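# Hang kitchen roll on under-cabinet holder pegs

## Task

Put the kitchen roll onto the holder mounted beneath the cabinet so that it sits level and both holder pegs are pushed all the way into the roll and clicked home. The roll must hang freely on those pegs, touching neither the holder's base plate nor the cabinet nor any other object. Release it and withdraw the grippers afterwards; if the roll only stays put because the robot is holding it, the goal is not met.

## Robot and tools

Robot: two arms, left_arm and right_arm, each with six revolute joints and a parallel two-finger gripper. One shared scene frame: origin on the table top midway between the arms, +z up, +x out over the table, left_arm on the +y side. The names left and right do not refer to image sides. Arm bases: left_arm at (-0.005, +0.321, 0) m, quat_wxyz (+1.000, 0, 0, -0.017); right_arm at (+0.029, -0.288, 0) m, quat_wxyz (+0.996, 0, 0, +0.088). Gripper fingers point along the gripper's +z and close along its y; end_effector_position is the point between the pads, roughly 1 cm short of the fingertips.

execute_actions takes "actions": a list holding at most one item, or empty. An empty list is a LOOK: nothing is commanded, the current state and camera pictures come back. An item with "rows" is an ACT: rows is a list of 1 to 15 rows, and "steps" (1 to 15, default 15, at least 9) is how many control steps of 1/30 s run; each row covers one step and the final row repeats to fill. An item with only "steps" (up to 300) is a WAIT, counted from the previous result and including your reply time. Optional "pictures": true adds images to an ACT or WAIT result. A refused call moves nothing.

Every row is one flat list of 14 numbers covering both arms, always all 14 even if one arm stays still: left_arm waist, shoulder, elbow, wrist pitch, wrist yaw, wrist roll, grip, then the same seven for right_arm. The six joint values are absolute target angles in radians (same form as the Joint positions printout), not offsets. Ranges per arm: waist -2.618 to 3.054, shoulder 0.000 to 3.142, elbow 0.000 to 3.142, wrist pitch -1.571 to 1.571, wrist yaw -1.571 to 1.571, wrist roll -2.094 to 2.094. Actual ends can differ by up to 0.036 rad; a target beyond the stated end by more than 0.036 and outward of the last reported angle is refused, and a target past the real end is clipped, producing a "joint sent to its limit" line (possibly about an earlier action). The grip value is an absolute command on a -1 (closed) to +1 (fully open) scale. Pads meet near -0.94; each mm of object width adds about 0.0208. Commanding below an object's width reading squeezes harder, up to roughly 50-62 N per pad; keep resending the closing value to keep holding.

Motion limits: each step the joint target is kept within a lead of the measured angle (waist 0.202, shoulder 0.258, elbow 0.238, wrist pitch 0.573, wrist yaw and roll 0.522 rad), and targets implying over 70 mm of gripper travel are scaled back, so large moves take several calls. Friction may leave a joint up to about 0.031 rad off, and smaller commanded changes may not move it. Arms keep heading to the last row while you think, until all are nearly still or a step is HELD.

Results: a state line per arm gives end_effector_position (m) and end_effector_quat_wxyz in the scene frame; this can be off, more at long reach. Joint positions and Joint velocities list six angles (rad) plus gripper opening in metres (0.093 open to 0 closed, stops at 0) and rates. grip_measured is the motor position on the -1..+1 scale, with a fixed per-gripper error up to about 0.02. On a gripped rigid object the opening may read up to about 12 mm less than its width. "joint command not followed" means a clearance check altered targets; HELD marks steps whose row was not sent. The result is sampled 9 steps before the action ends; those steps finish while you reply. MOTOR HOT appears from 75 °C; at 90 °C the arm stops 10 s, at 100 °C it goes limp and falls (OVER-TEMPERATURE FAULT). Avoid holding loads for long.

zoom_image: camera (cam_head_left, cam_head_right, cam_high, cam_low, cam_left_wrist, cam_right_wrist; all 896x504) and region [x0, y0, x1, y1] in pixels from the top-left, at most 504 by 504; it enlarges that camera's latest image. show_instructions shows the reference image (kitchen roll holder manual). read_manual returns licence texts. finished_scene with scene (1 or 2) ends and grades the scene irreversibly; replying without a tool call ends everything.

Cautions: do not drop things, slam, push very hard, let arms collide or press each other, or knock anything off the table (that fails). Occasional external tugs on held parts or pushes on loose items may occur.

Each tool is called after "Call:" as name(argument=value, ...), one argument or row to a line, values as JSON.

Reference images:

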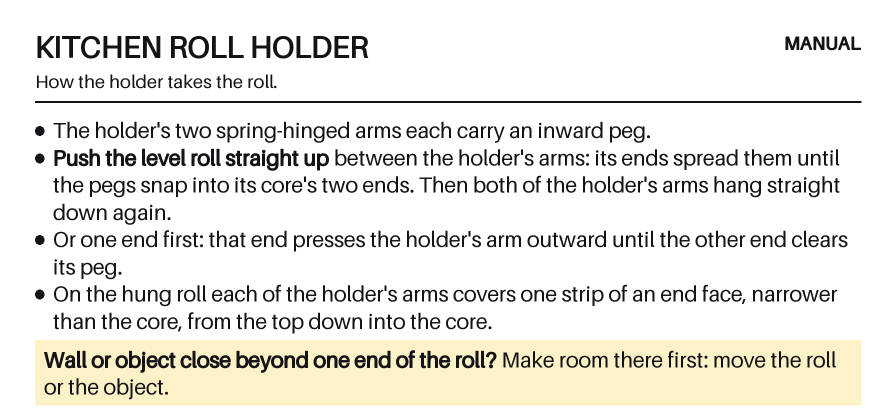

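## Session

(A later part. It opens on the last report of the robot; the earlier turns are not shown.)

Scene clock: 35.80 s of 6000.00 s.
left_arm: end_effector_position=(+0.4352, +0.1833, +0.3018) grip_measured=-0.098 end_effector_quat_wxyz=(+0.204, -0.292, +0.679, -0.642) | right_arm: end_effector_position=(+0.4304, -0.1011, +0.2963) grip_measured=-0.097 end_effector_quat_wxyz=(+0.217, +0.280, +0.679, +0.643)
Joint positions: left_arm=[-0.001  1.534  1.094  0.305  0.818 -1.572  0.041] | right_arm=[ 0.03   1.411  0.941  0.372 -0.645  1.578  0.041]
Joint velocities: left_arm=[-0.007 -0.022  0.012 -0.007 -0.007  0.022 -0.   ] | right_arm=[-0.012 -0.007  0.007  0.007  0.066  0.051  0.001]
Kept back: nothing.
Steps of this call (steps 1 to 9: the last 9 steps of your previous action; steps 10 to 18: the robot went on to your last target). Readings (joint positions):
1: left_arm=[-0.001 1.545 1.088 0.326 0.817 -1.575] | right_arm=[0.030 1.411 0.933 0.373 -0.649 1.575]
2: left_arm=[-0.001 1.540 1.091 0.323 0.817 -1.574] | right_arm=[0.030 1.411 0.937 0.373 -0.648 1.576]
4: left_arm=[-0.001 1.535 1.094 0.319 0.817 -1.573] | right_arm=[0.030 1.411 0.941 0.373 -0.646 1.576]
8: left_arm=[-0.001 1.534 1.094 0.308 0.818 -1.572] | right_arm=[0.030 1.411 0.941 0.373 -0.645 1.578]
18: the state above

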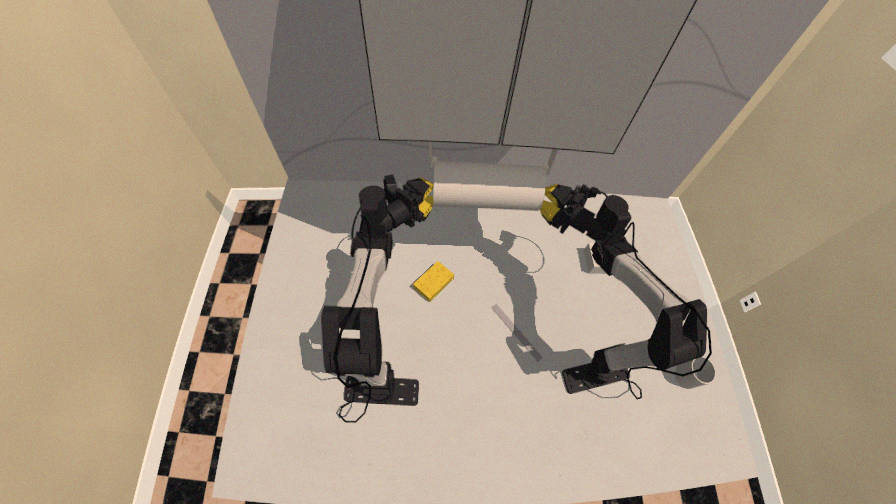

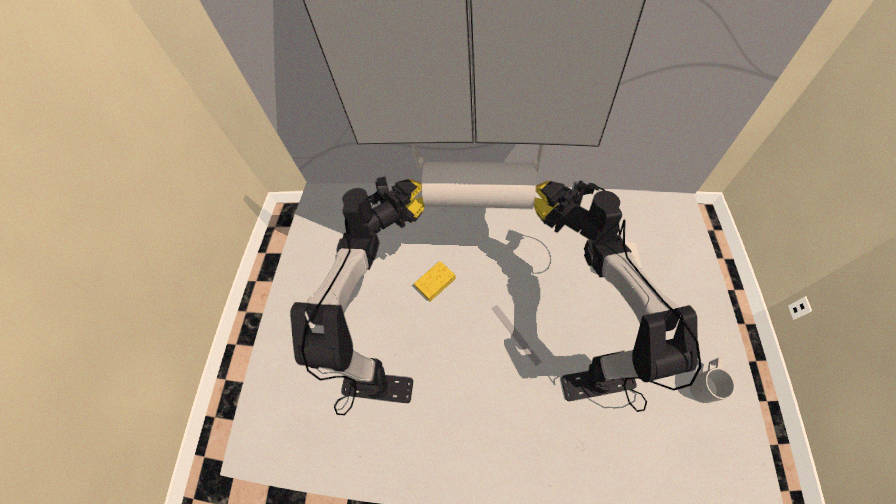

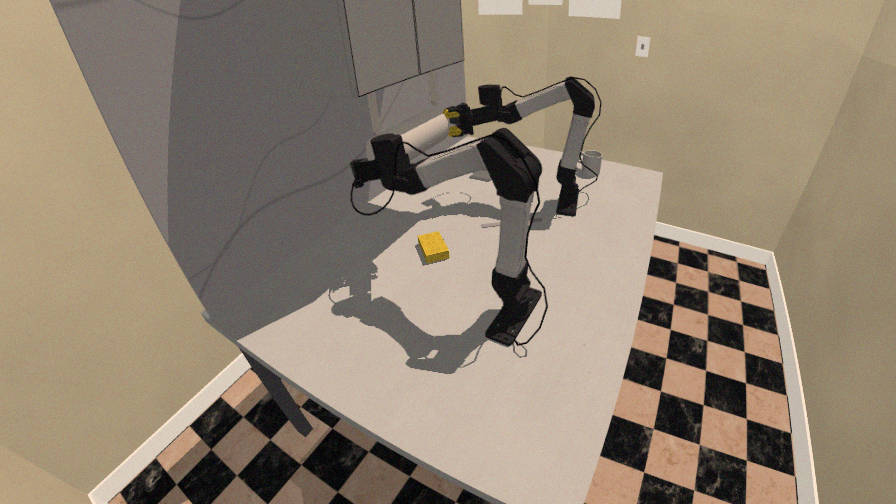

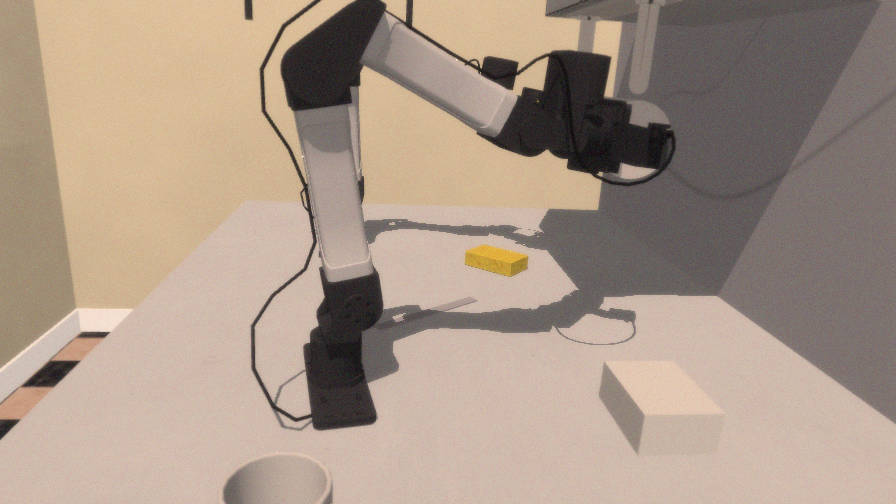

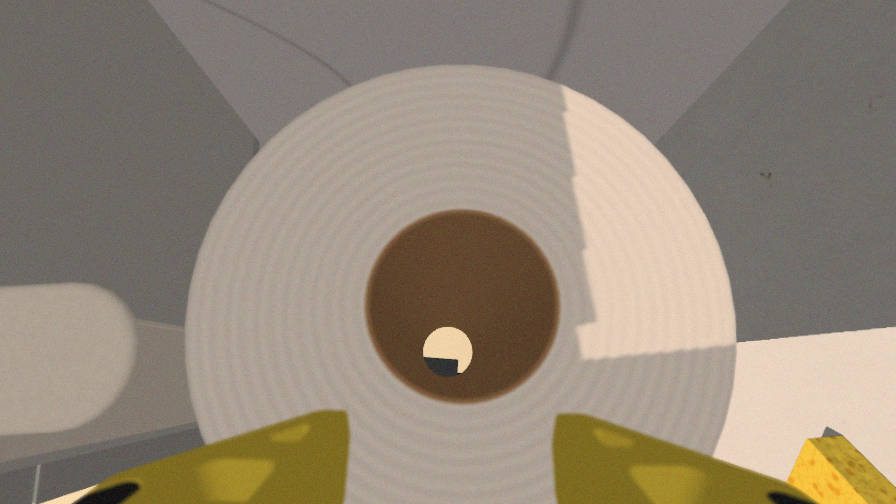

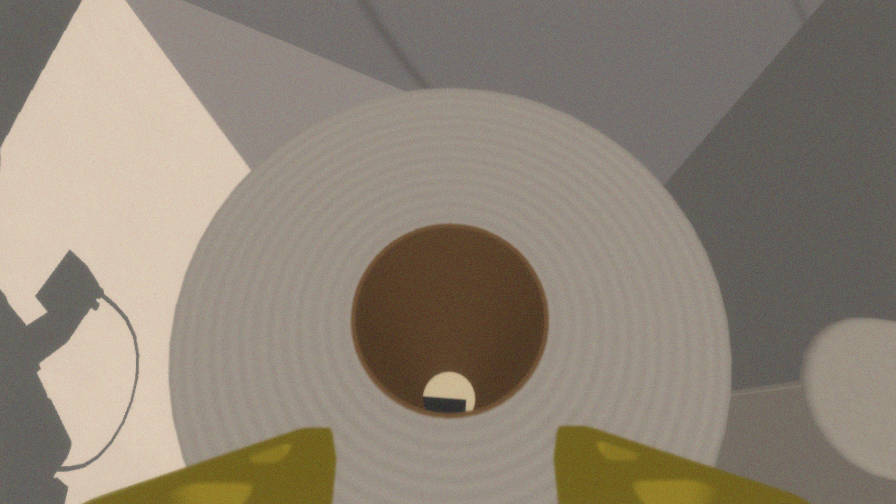

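Call:
execute_actions(
  actions=[
    {"rows":[[-0.055,1.505,1.135,0.325,0.975,-1.57,-0.1,0.1,1.38,0.97,0.37,-0.77,1.57,-0.1],[-0.055,1.5,1.145,0.31,0.975,-1.57,-0.1,0.1,1.37,0.975,0.355,-0.77,1.57,-0.1],[-0.055,1.495,1.155,0.3,0.975,-1.57,-0.1,0.1,1.36,0.98,0.34,-0.77,1.57,-0.1],[-0.055,1.49,1.165,0.29,0.975,-1.57,-0.1,0.1,1.35,0.99,0.325,-0.77,1.57,-0.1],[-0.055,1.486,1.178,0.275,0.975,-1.57,-0.1,0.1,1.348,1.0,0.31,-0.77,1.57,-0.1],[-0.055,1.486,1.19,0.26,0.975,-1.57,-0.1,0.1,1.348,1.013,0.3,-0.77,1.57,-0.1]]},
  ],
)

Call:
execute_actions(
  actions=[
    {"steps":18},
  ],
  pictures=true,
)

Scene clock: 36.77 s of 6000.00 s.
left_arm: end_effector_position=(+0.4352, +0.1833, +0.3115) grip_measured=-0.098 end_effector_quat_wxyz=(+0.202, -0.293, +0.679, -0.642) | right_arm: end_effector_position=(+0.4223, -0.1008, +0.3079) grip_measured=-0.097 end_effector_quat_wxyz=(+0.215, +0.279, +0.680, +0.644)
Joint positions: left_arm=[ 0.     1.528  1.131  0.258  0.821 -1.572  0.041] | right_arm=[ 0.034  1.372  0.958  0.316 -0.648  1.578  0.041]
Joint velocities: left_arm=[ 0.007 -0.11   0.335 -0.344  0.037 -0.007 -0.   ] | right_arm=[-0.007 -0.178  0.325 -0.286 -0.007 -0.007 -0.001]
Steps of this call (steps 1 to 15: the robot went on to your last target; steps 16 to 23: nothing new was sent; steps 24 to 29: the first 6 steps of this action). Readings (joint positions):
24: left_arm=[-0.000 1.534 1.094 0.304 0.819 -1.572] | right_arm=[0.030 1.409 0.941 0.370 -0.645 1.578]
25: left_arm=[0.000 1.534 1.097 0.298 0.820 -1.572] | right_arm=[0.030 1.404 0.941 0.362 -0.645 1.578]
27: left_arm=[0.000 1.533 1.110 0.280 0.821 -1.572] | right_arm=[0.032 1.388 0.943 0.341 -0.645 1.578]
29: the state above

Scene clock: 37.37 s of 6000.00 s.
left_arm: end_effector_position=(+0.4329, +0.1860, +0.3234) grip_measured=-0.098 end_effector_quat_wxyz=(+0.206, -0.293, +0.678, -0.642) | right_arm: end_effector_position=(+0.4191, -0.0980, +0.3168) grip_measured=-0.097 end_effector_quat_wxyz=(+0.211, +0.274, +0.680, +0.646)
Joint positions: left_arm=[ 0.006  1.51   1.158  0.218  0.821 -1.57   0.041] | right_arm=[ 0.039  1.362  0.982  0.285 -0.655  1.579  0.041]
Joint velocities: left_arm=[-0.022 -0.002  0.007 -0.095 -0.11  -0.007  0.002] | right_arm=[-0.002  0.007  0.012 -0.007  0.022  0.007  0.   ]
Kept back: nothing.
Steps of this call (steps 1 to 9: the last 9 steps of your previous action; steps 10 to 18: the robot went on to your last target). Readings (joint positions):
1: left_arm=[0.000 1.525 1.141 0.252 0.821 -1.572] | right_arm=[0.034 1.367 0.968 0.308 -0.648 1.578]
2: left_arm=[0.002 1.520 1.150 0.248 0.821 -1.572] | right_arm=[0.035 1.364 0.977 0.301 -0.649 1.578]
4: left_arm=[0.005 1.512 1.157 0.241 0.821 -1.571] | right_arm=[0.039 1.362 0.982 0.290 -0.651 1.578]
8: left_arm=[0.006 1.510 1.158 0.221 0.821 -1.571] | right_arm=[0.039 1.362 0.982 0.286 -0.654 1.579]
18: the state above

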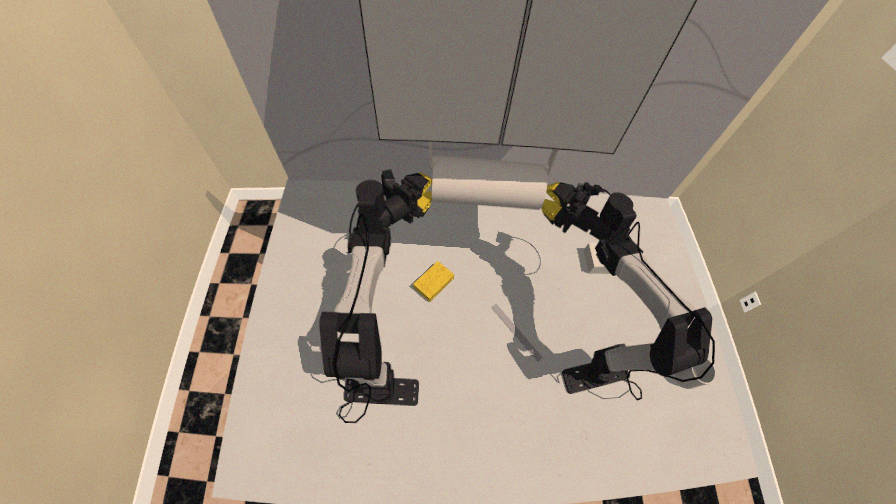

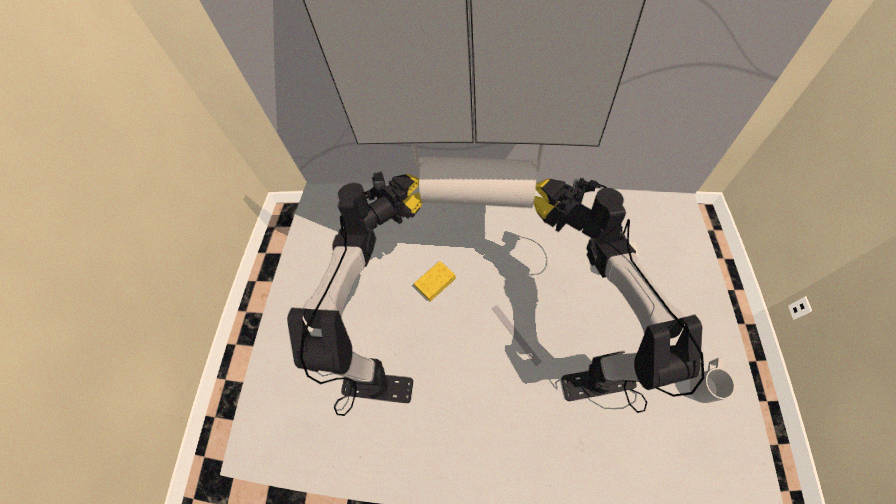

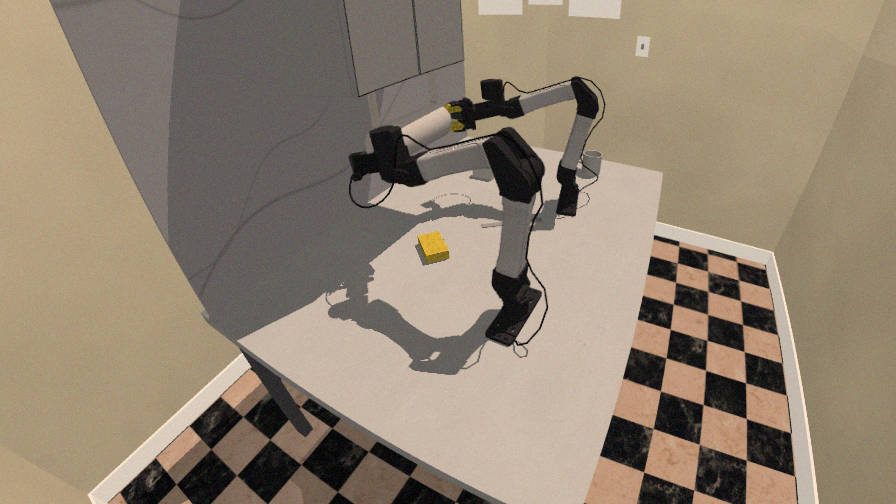

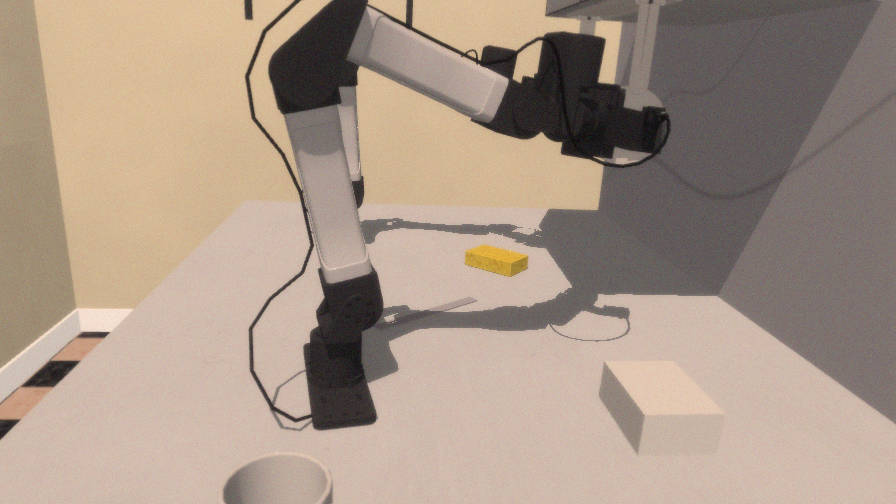

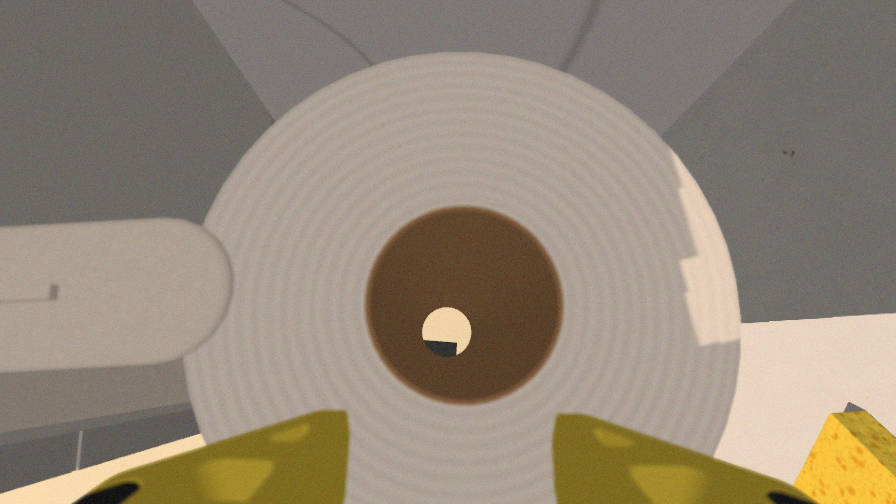

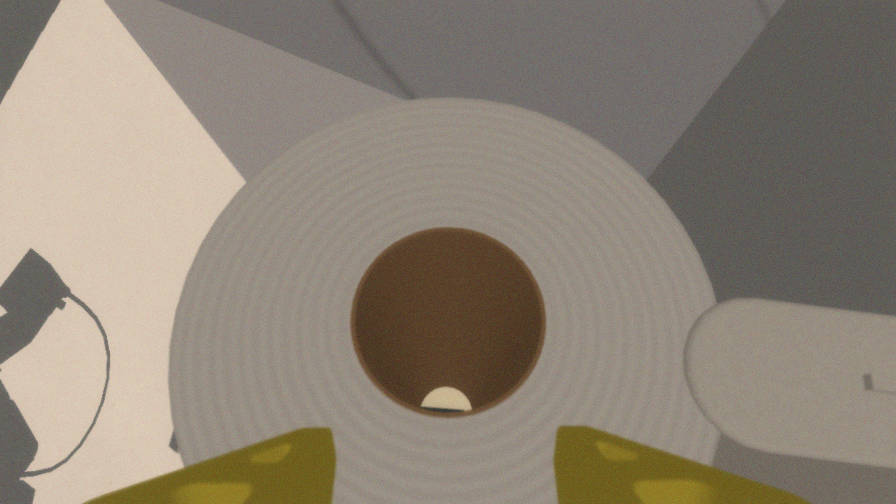

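Call:
execute_actions(
  actions=[
    {"rows":[[-0.055,1.475,1.2,0.25,0.975,-1.57,-0.1,0.1,1.37,1.03,0.29,-0.77,1.57,-0.1],[-0.055,1.465,1.2,0.24,0.975,-1.57,-0.1,0.1,1.39,1.045,0.28,-0.77,1.57,-0.1],[-0.055,1.462,1.215,0.225,0.975,-1.57,-0.1,0.1,1.392,1.06,0.27,-0.77,1.57,-0.1],[-0.055,1.462,1.23,0.21,0.975,-1.57,-0.1,0.1,1.392,1.075,0.26,-0.77,1.57,-0.1],[-0.055,1.462,1.245,0.195,0.975,-1.57,-0.1,0.1,1.392,1.09,0.245,-0.77,1.57,-0.1],[-0.055,1.462,1.26,0.18,0.975,-1.57,-0.1,0.1,1.392,1.105,0.23,-0.77,1.57,-0.1],[-0.055,1.462,1.275,0.165,0.975,-1.57,-0.1,0.1,1.392,1.12,0.215,-0.77,1.57,-0.1],[-0.055,1.462,1.29,0.15,0.975,-1.57,-0.1,0.1,1.392,1.135,0.2,-0.77,1.57,-0.1],[-0.055,1.462,1.305,0.135,0.975,-1.57,-0.1,0.1,1.392,1.15,0.185,-0.77,1.57,-0.1],[-0.055,1.462,1.315,0.125,0.975,-1.57,-0.1,0.1,1.392,1.165,0.175,-0.77,1.57,-0.1]]},
  ],
)

Call:
execute_actions(
  actions=[
    {"steps":20},
  ],
  pictures=true,
)

Scene clock: 38.27 s of 6000.00 s.
left_arm: end_effector_position=(+0.4321, +0.1869, +0.3287) grip_measured=-0.098 end_effector_quat_wxyz=(+0.199, -0.302, +0.680, -0.638) | right_arm: end_effector_position=(+0.4234, -0.0968, +0.3235) grip_measured=-0.097 end_effector_quat_wxyz=(+0.204, +0.280, +0.684, +0.642)
Joint positions: left_arm=[ 0.007  1.504  1.19   0.158  0.818 -1.57   0.041] | right_arm=[ 0.039  1.377  1.038  0.222 -0.656  1.579  0.041]
Joint velocities: left_arm=[ 0.007 -0.002  0.32  -0.579 -0.066  0.022  0.001] | right_arm=[-0.002  0.076  0.359 -0.491 -0.022  0.007  0.001]
Steps of this call (steps 1 to 15: the robot went on to your last target; steps 16 to 21: nothing new was sent; steps 22 to 27: the first 6 steps of this action). Readings (joint positions):
22: left_arm=[0.006 1.510 1.158 0.217 0.821 -1.570] | right_arm=[0.039 1.362 0.985 0.281 -0.655 1.579]
23: left_arm=[0.006 1.509 1.158 0.213 0.820 -1.570] | right_arm=[0.039 1.364 0.991 0.273 -0.656 1.579]
25: left_arm=[0.007 1.505 1.168 0.192 0.819 -1.570] | right_arm=[0.039 1.371 1.013 0.252 -0.656 1.579]
27: the state above

Scene clock: 38.93 s of 6000.00 s.
left_arm: end_effector_position=(+0.4313, +0.1874, +0.3360) grip_measured=-0.098 end_effector_quat_wxyz=(+0.181, -0.321, +0.686, -0.628) | right_arm: end_effector_position=(+0.4252, -0.0967, +0.3321) grip_measured=-0.097 end_effector_quat_wxyz=(+0.189, +0.295, +0.692, +0.631)
Joint positions: left_arm=[ 0.007  1.504  1.263  0.026  0.814 -1.57   0.041] | right_arm=[ 0.039  1.384  1.119  0.099 -0.655  1.582  0.041]
Joint velocities: left_arm=[-0.007  0.002  0.002 -0.066  0.007  0.022  0.001] | right_arm=[ 0.007 -0.007 -0.012 -0.081  0.007 -0.095  0.   ]
Kept back: nothing.
Steps of this call (steps 1 to 9: the last 9 steps of your previous action; steps 10 to 20: the robot went on to your last target). Readings (joint positions):
1: left_arm=[0.007 1.504 1.201 0.138 0.818 -1.570] | right_arm=[0.039 1.379 1.051 0.204 -0.656 1.580]
2: left_arm=[0.007 1.504 1.213 0.118 0.817 -1.570] | right_arm=[0.039 1.381 1.063 0.186 -0.656 1.580]
4: left_arm=[0.007 1.504 1.238 0.078 0.815 -1.570] | right_arm=[0.039 1.383 1.090 0.149 -0.656 1.581]
8: left_arm=[0.007 1.504 1.258 0.037 0.814 -1.570] | right_arm=[0.039 1.384 1.114 0.109 -0.655 1.582]
20: the state above

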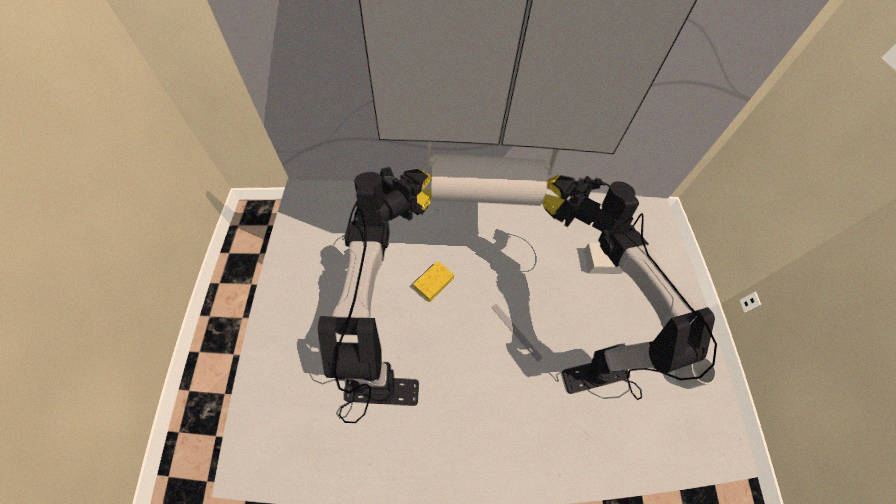

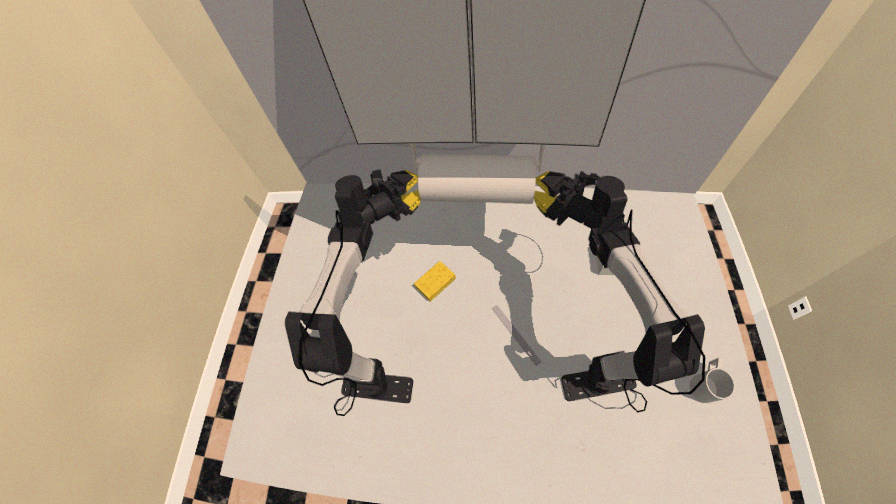

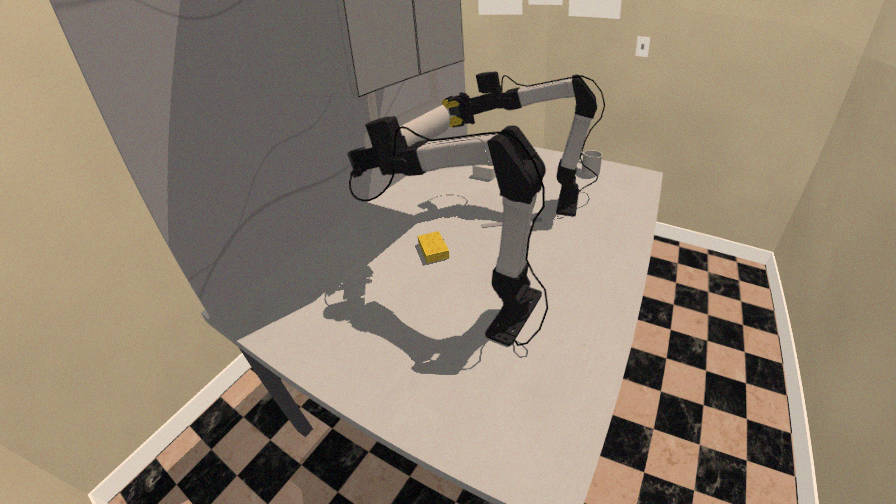

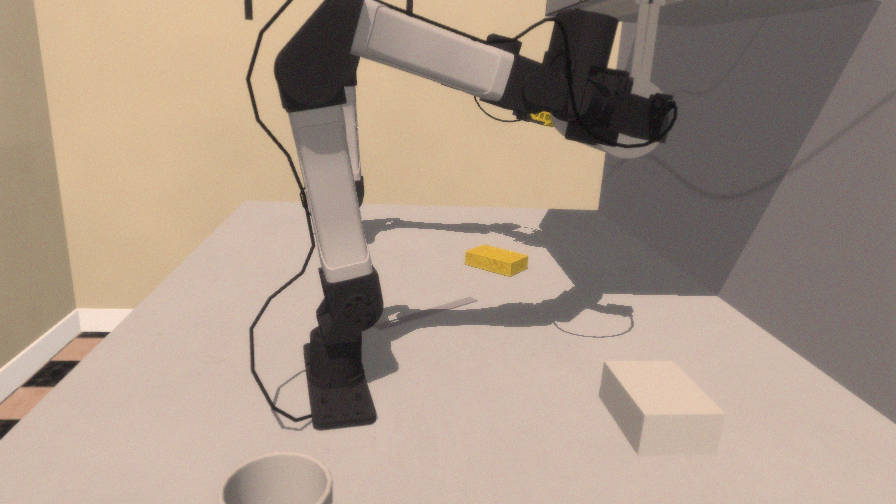

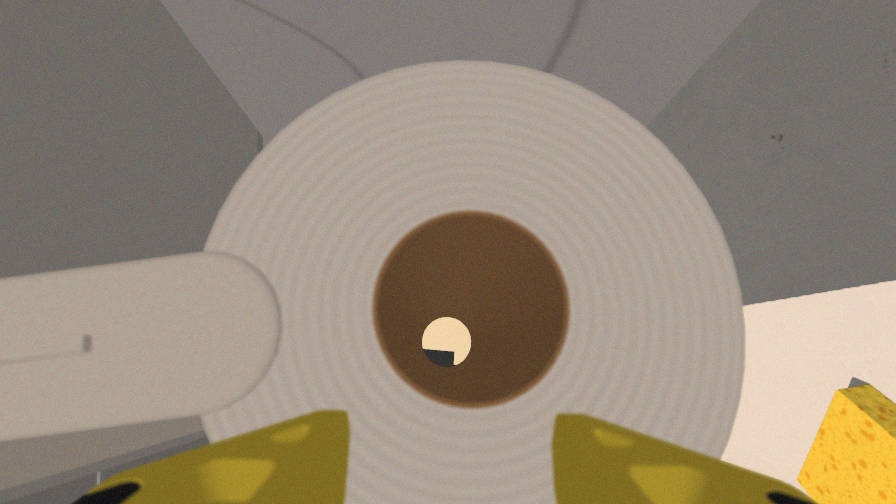

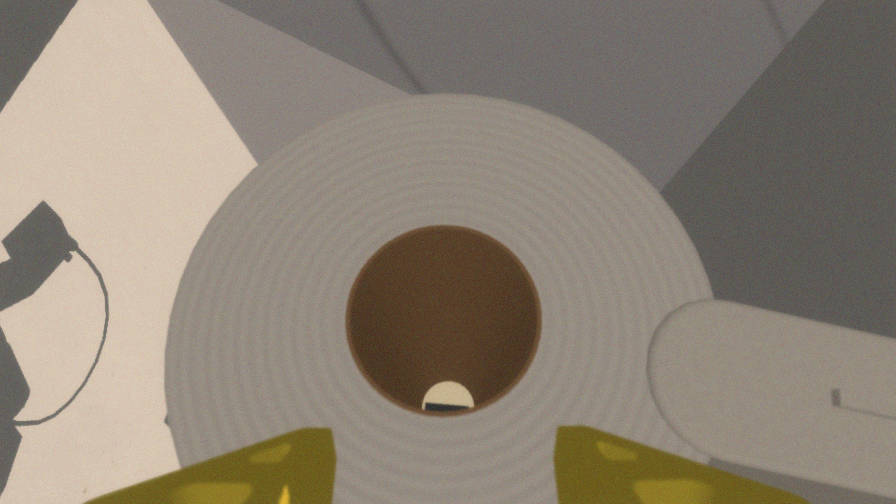

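Call:
execute_actions(
  actions=[
    {"rows":[[-0.075,1.45,1.315,0.14,1.01,-1.57,-0.1,0.12,1.37,1.165,0.19,-0.8,1.57,-0.1],[-0.075,1.44,1.315,0.155,1.01,-1.57,-0.1,0.12,1.35,1.165,0.2,-0.8,1.57,-0.1],[-0.075,1.44,1.315,0.17,1.01,-1.57,-0.1,0.12,1.35,1.165,0.21,-0.8,1.57,-0.1],[-0.075,1.44,1.315,0.185,1.01,-1.57,-0.1,0.12,1.35,1.165,0.225,-0.8,1.57,-0.1],[-0.075,1.44,1.315,0.2,1.01,-1.57,-0.1,0.12,1.35,1.165,0.24,-0.8,1.57,-0.1],[-0.075,1.44,1.315,0.215,1.01,-1.57,-0.1,0.12,1.35,1.165,0.255,-0.8,1.57,-0.1],[-0.075,1.44,1.315,0.23,1.01,-1.57,-0.1,0.12,1.35,1.165,0.27,-0.8,1.57,-0.1]]},
  ],
)

Call:
execute_actions(
  actions=[
    {"steps":25},
  ],
  pictures=true,
)

Scene clock: 39.73 s of 6000.00 s.
left_arm: end_effector_position=(+0.4313, +0.1881, +0.3372) grip_measured=-0.098 end_effector_quat_wxyz=(+0.184, -0.322, +0.685, -0.627) | right_arm: end_effector_position=(+0.4248, -0.0955, +0.3338) grip_measured=-0.097 end_effector_quat_wxyz=(+0.190, +0.292, +0.691, +0.634)
Joint positions: left_arm=[ 0.007  1.501  1.263  0.026  0.808 -1.57   0.041] | right_arm=[ 0.042  1.384  1.119  0.107 -0.656  1.583  0.041]
Joint velocities: left_arm=[-0.002 -0.012 -0.002  0.066  0.022 -0.081  0.001] | right_arm=[-0.012  0.012 -0.002  0.037 -0.037 -0.051 -0.   ]
Steps of this call (steps 1 to 15: the robot went on to your last target; steps 16 to 18: nothing new was sent; steps 19 to 24: the first 6 steps of this action). Readings (joint positions):
19: left_arm=[0.007 1.504 1.263 0.026 0.815 -1.570] | right_arm=[0.041 1.384 1.119 0.099 -0.656 1.582]
20: left_arm=[0.007 1.503 1.263 0.026 0.814 -1.570] | right_arm=[0.042 1.384 1.119 0.100 -0.656 1.582]
22: left_arm=[0.007 1.501 1.263 0.026 0.810 -1.570] | right_arm=[0.042 1.384 1.119 0.103 -0.656 1.583]
24: the state above

Scene clock: 40.57 s of 6000.00 s.
left_arm: end_effector_position=(+0.4338, +0.1894, +0.3425) grip_measured=-0.099 end_effector_quat_wxyz=(+0.194, -0.321, +0.678, -0.632) | right_arm: end_effector_position=(+0.4204, -0.0931, +0.3553) grip_measured=-0.097 end_effector_quat_wxyz=(+0.216, +0.255, +0.680, +0.653)
Joint positions: left_arm=[ 0.007  1.501  1.263  0.056  0.797 -1.584  0.04 ] | right_arm=[ 0.045  1.368  1.119  0.18  -0.669  1.567  0.041]
Joint velocities: left_arm=[ 0.002  0.002 -0.012 -0.007 -0.007 -0.007 -0.   ] | right_arm=[-0.002 -0.002 -0.007 -0.022 -0.051 -0.037  0.   ]
Kept back: nothing.
Steps of this call (steps 1 to 9: the last 9 steps of your previous action; steps 10 to 25: the robot went on to your last target). Readings (joint positions):
1: left_arm=[0.007 1.501 1.263 0.027 0.807 -1.570] | right_arm=[0.042 1.384 1.119 0.110 -0.656 1.583]
2: left_arm=[0.007 1.501 1.263 0.027 0.807 -1.570] | right_arm=[0.043 1.384 1.119 0.114 -0.656 1.583]
4: left_arm=[0.007 1.501 1.263 0.028 0.804 -1.570] | right_arm=[0.044 1.384 1.119 0.124 -0.656 1.584]
8: left_arm=[0.007 1.501 1.263 0.038 0.800 -1.575] | right_arm=[0.045 1.373 1.119 0.158 -0.661 1.579]
25: the state above

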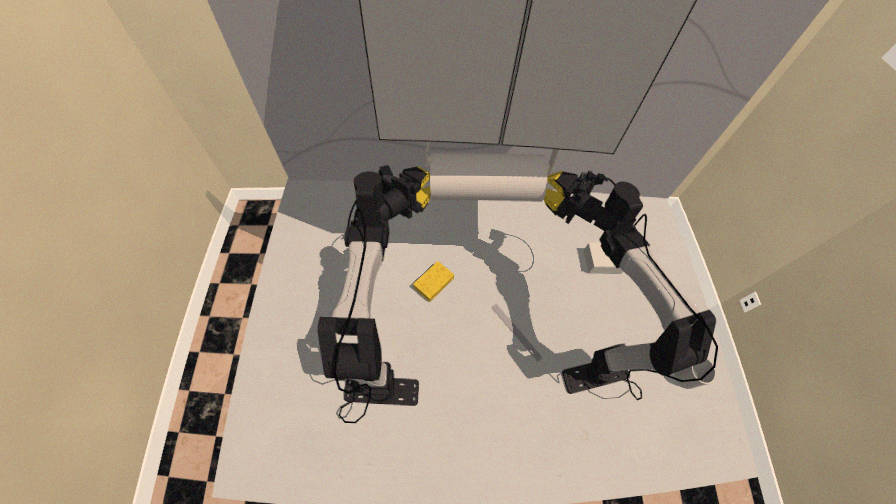

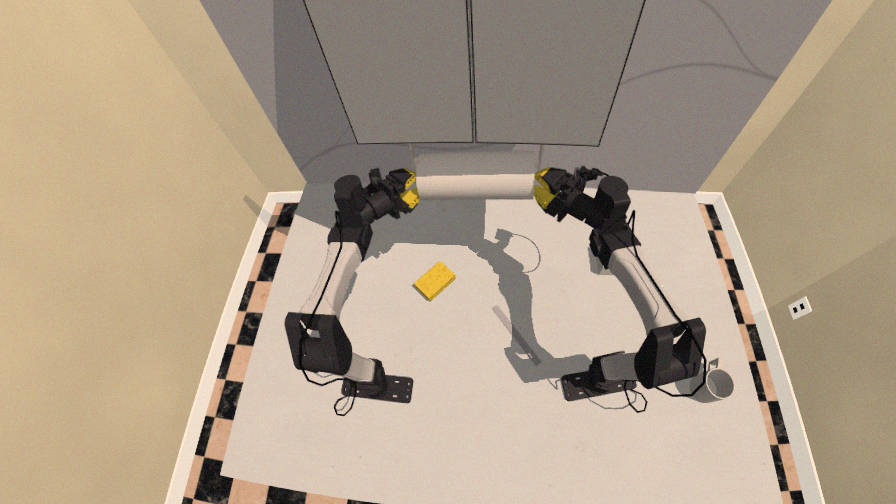

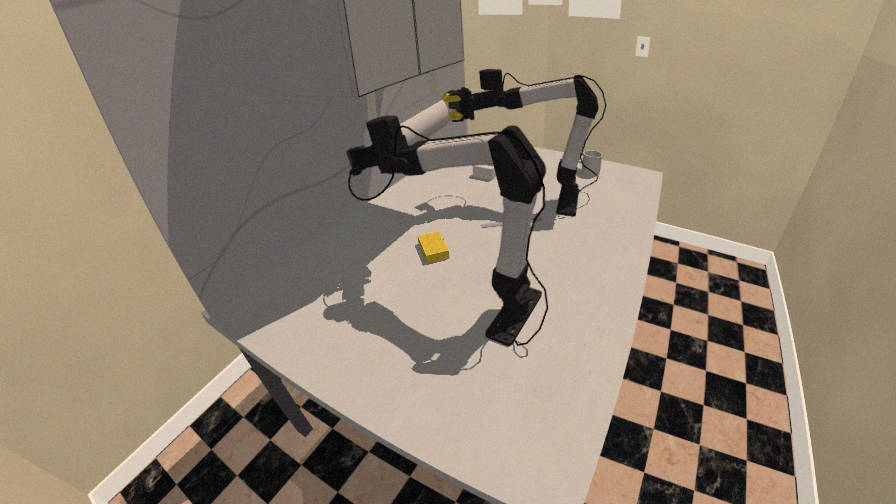

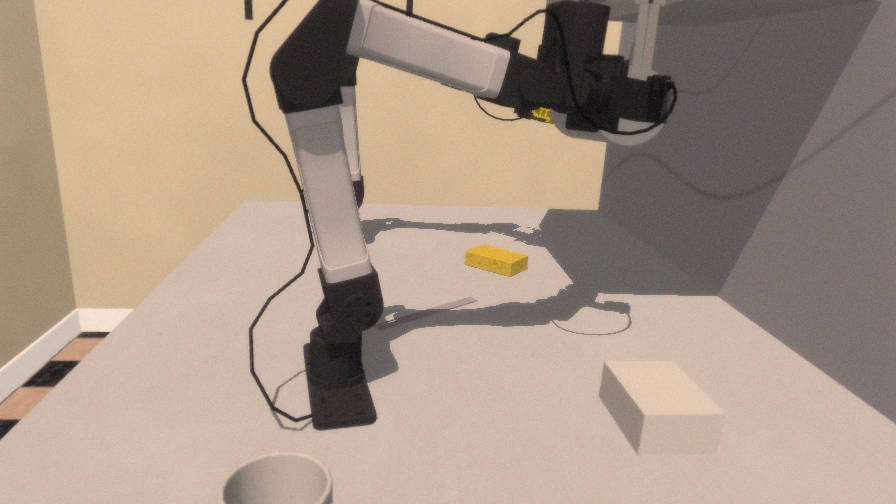

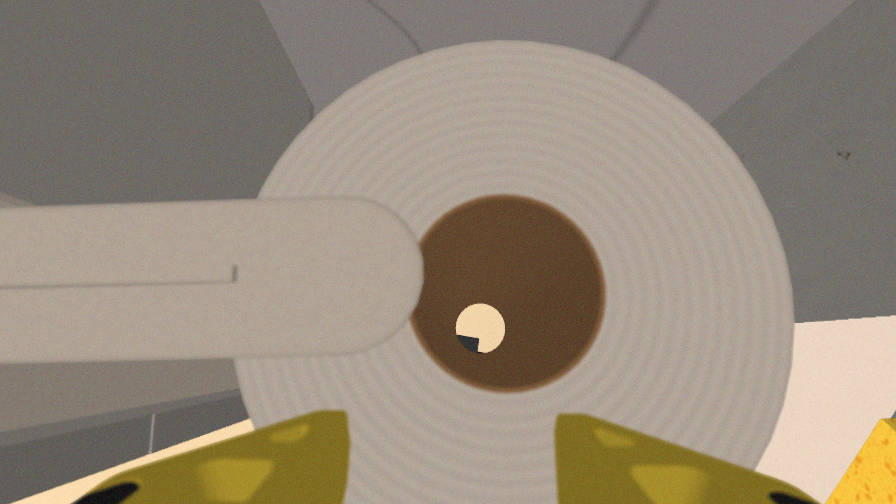

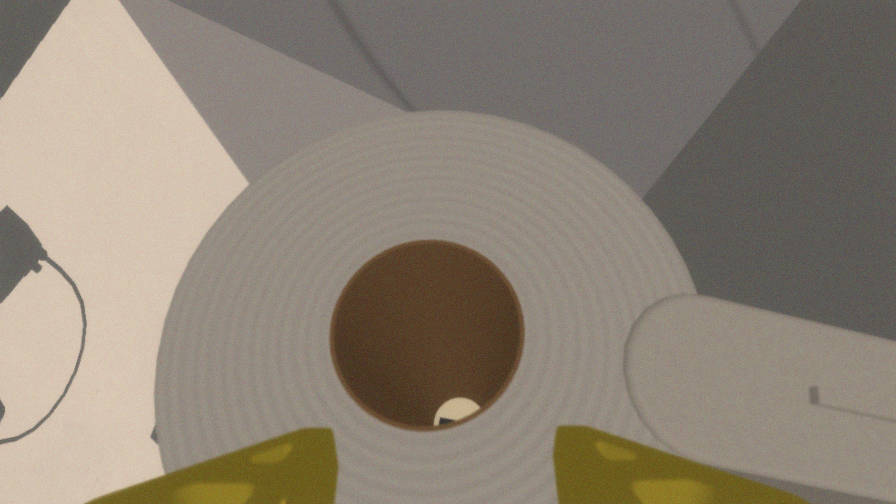

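Call:
execute_actions(
  actions=[
    {"rows":[[-0.08,1.43,1.29,0.23,1.05,-1.57,-0.1,0.115,1.36,1.165,0.27,-0.78,1.57,-0.1],[-0.08,1.42,1.27,0.23,1.07,-1.57,-0.1,0.115,1.36,1.165,0.27,-0.78,1.57,-0.1],[-0.08,1.42,1.27,0.24,1.09,-1.57,-0.1,0.115,1.36,1.165,0.27,-0.78,1.57,-0.1]]},
  ],
)

Call:
execute_actions(
  actions=[
    {"steps":25},
  ],
  pictures=true,
)

Scene clock: 41.13 s of 6000.00 s.
left_arm: end_effector_position=(+0.4305, +0.1890, +0.3441) grip_measured=-0.099 end_effector_quat_wxyz=(+0.192, -0.317, +0.678, -0.635) | right_arm: end_effector_position=(+0.4208, -0.0933, +0.3563) grip_measured=-0.097 end_effector_quat_wxyz=(+0.218, +0.255, +0.679, +0.653)
Joint positions: left_arm=[ 0.009  1.491  1.253  0.065  0.808 -1.589  0.04 ] | right_arm=[ 0.045  1.368  1.119  0.185 -0.667  1.567  0.041]
Joint velocities: left_arm=[-0.002 -0.032 -0.027  0.081  0.051 -0.051 -0.   ] | right_arm=[-0.002 -0.007  0.007  0.022  0.007  0.007  0.   ]
Steps of this call (steps 1 to 11: the robot went on to your last target; steps 12 to 17: the first 6 steps of this action). Readings (joint positions):
12: left_arm=[0.007 1.500 1.263 0.056 0.799 -1.585] | right_arm=[0.045 1.368 1.119 0.180 -0.669 1.567]
13: left_arm=[0.007 1.499 1.261 0.057 0.801 -1.585] | right_arm=[0.045 1.368 1.119 0.180 -0.668 1.567]
15: left_arm=[0.008 1.494 1.255 0.061 0.804 -1.587] | right_arm=[0.045 1.368 1.119 0.182 -0.667 1.567]
17: the state above

Scene clock: 41.97 s of 6000.00 s.
left_arm: end_effector_position=(+0.4300, +0.1887, +0.3443) grip_measured=-0.099 end_effector_quat_wxyz=(+0.191, -0.316, +0.677, -0.637) | right_arm: end_effector_position=(+0.4214, -0.0938, +0.3566) grip_measured=-0.097 end_effector_quat_wxyz=(+0.220, +0.256, +0.678, +0.653)
Joint positions: left_arm=[ 0.01   1.491  1.25   0.07   0.812 -1.592  0.04 ] | right_arm=[ 0.045  1.368  1.119  0.186 -0.663  1.567  0.041]
Joint velocities: left_arm=[-0.002 -0.007  0.002 -0.051 -0.022  0.051 -0.001] | right_arm=[ 0.022  0.002  0.002 -0.007 -0.066 -0.007  0.   ]
Kept back: nothing.
Steps of this call (steps 1 to 9: the last 9 steps of your previous action; steps 10 to 15: the robot went on to your last target; steps 16 to 25: nothing new was sent). Readings (joint positions):
1: left_arm=[0.009 1.491 1.252 0.066 0.809 -1.590] | right_arm=[0.045 1.368 1.119 0.185 -0.666 1.567]
2: left_arm=[0.010 1.491 1.251 0.067 0.810 -1.590] | right_arm=[0.045 1.368 1.119 0.186 -0.665 1.567]
4: left_arm=[0.010 1.491 1.251 0.068 0.811 -1.591] | right_arm=[0.045 1.368 1.119 0.186 -0.664 1.567]
8: left_arm=[0.010 1.491 1.250 0.070 0.812 -1.592] | right_arm=[0.045 1.368 1.119 0.186 -0.663 1.567]
25: the state above
All arms were judged still, so your last target was given up. Only a new action makes them travel on or press farther. Fingers that are still opening or closing keep moving.

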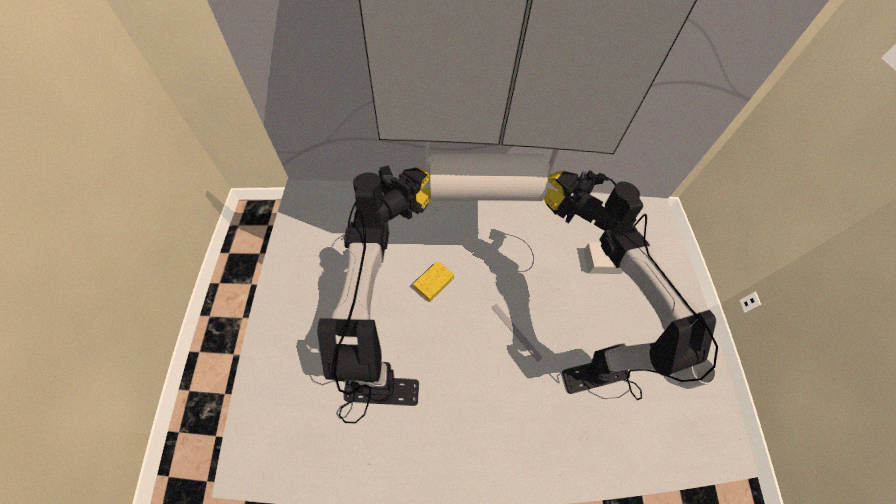

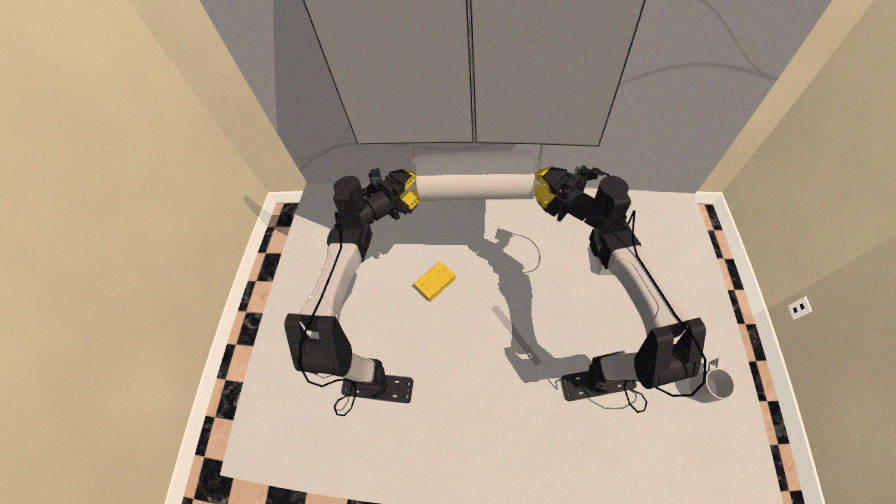

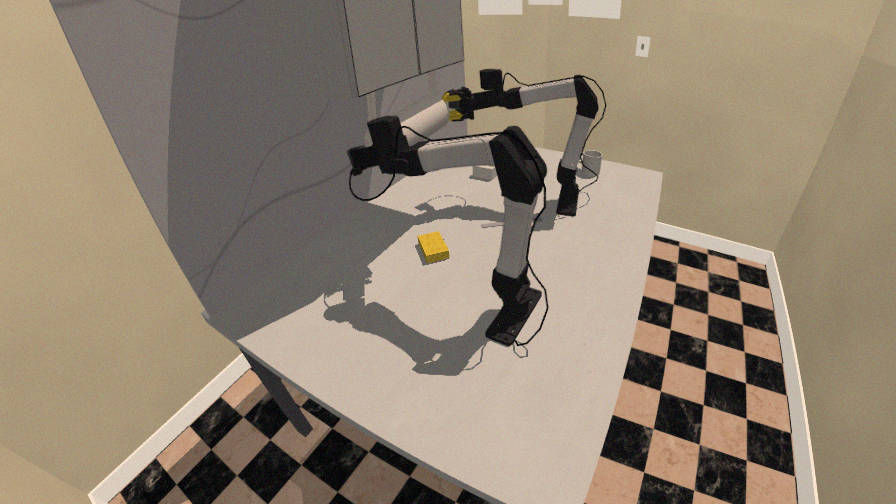

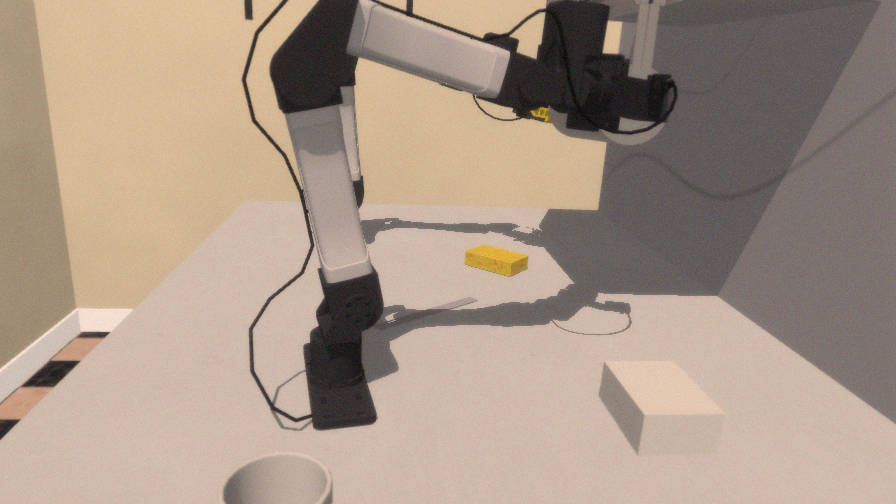

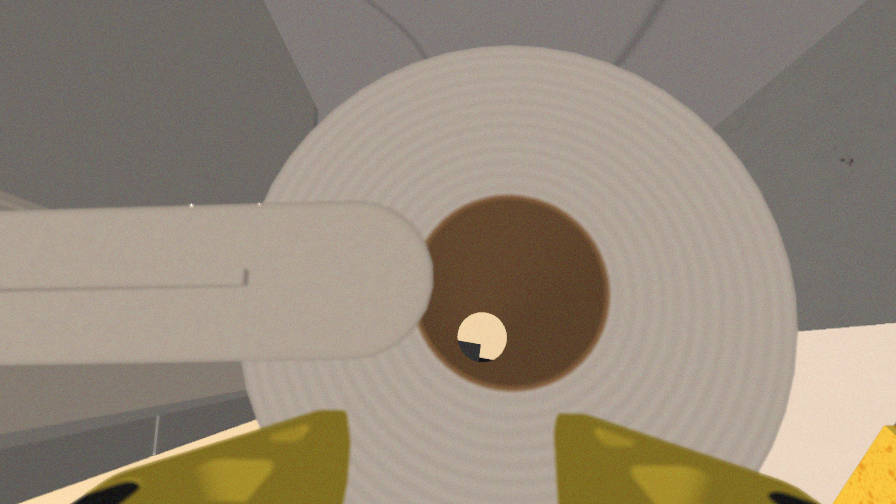

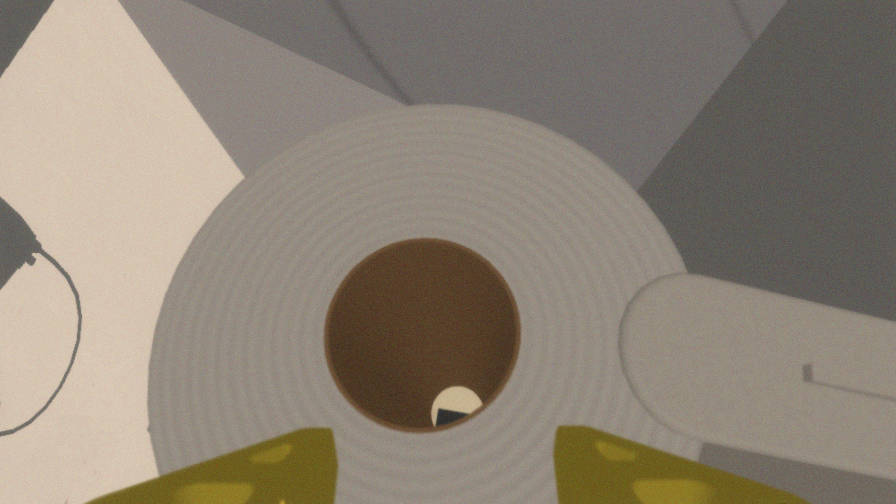

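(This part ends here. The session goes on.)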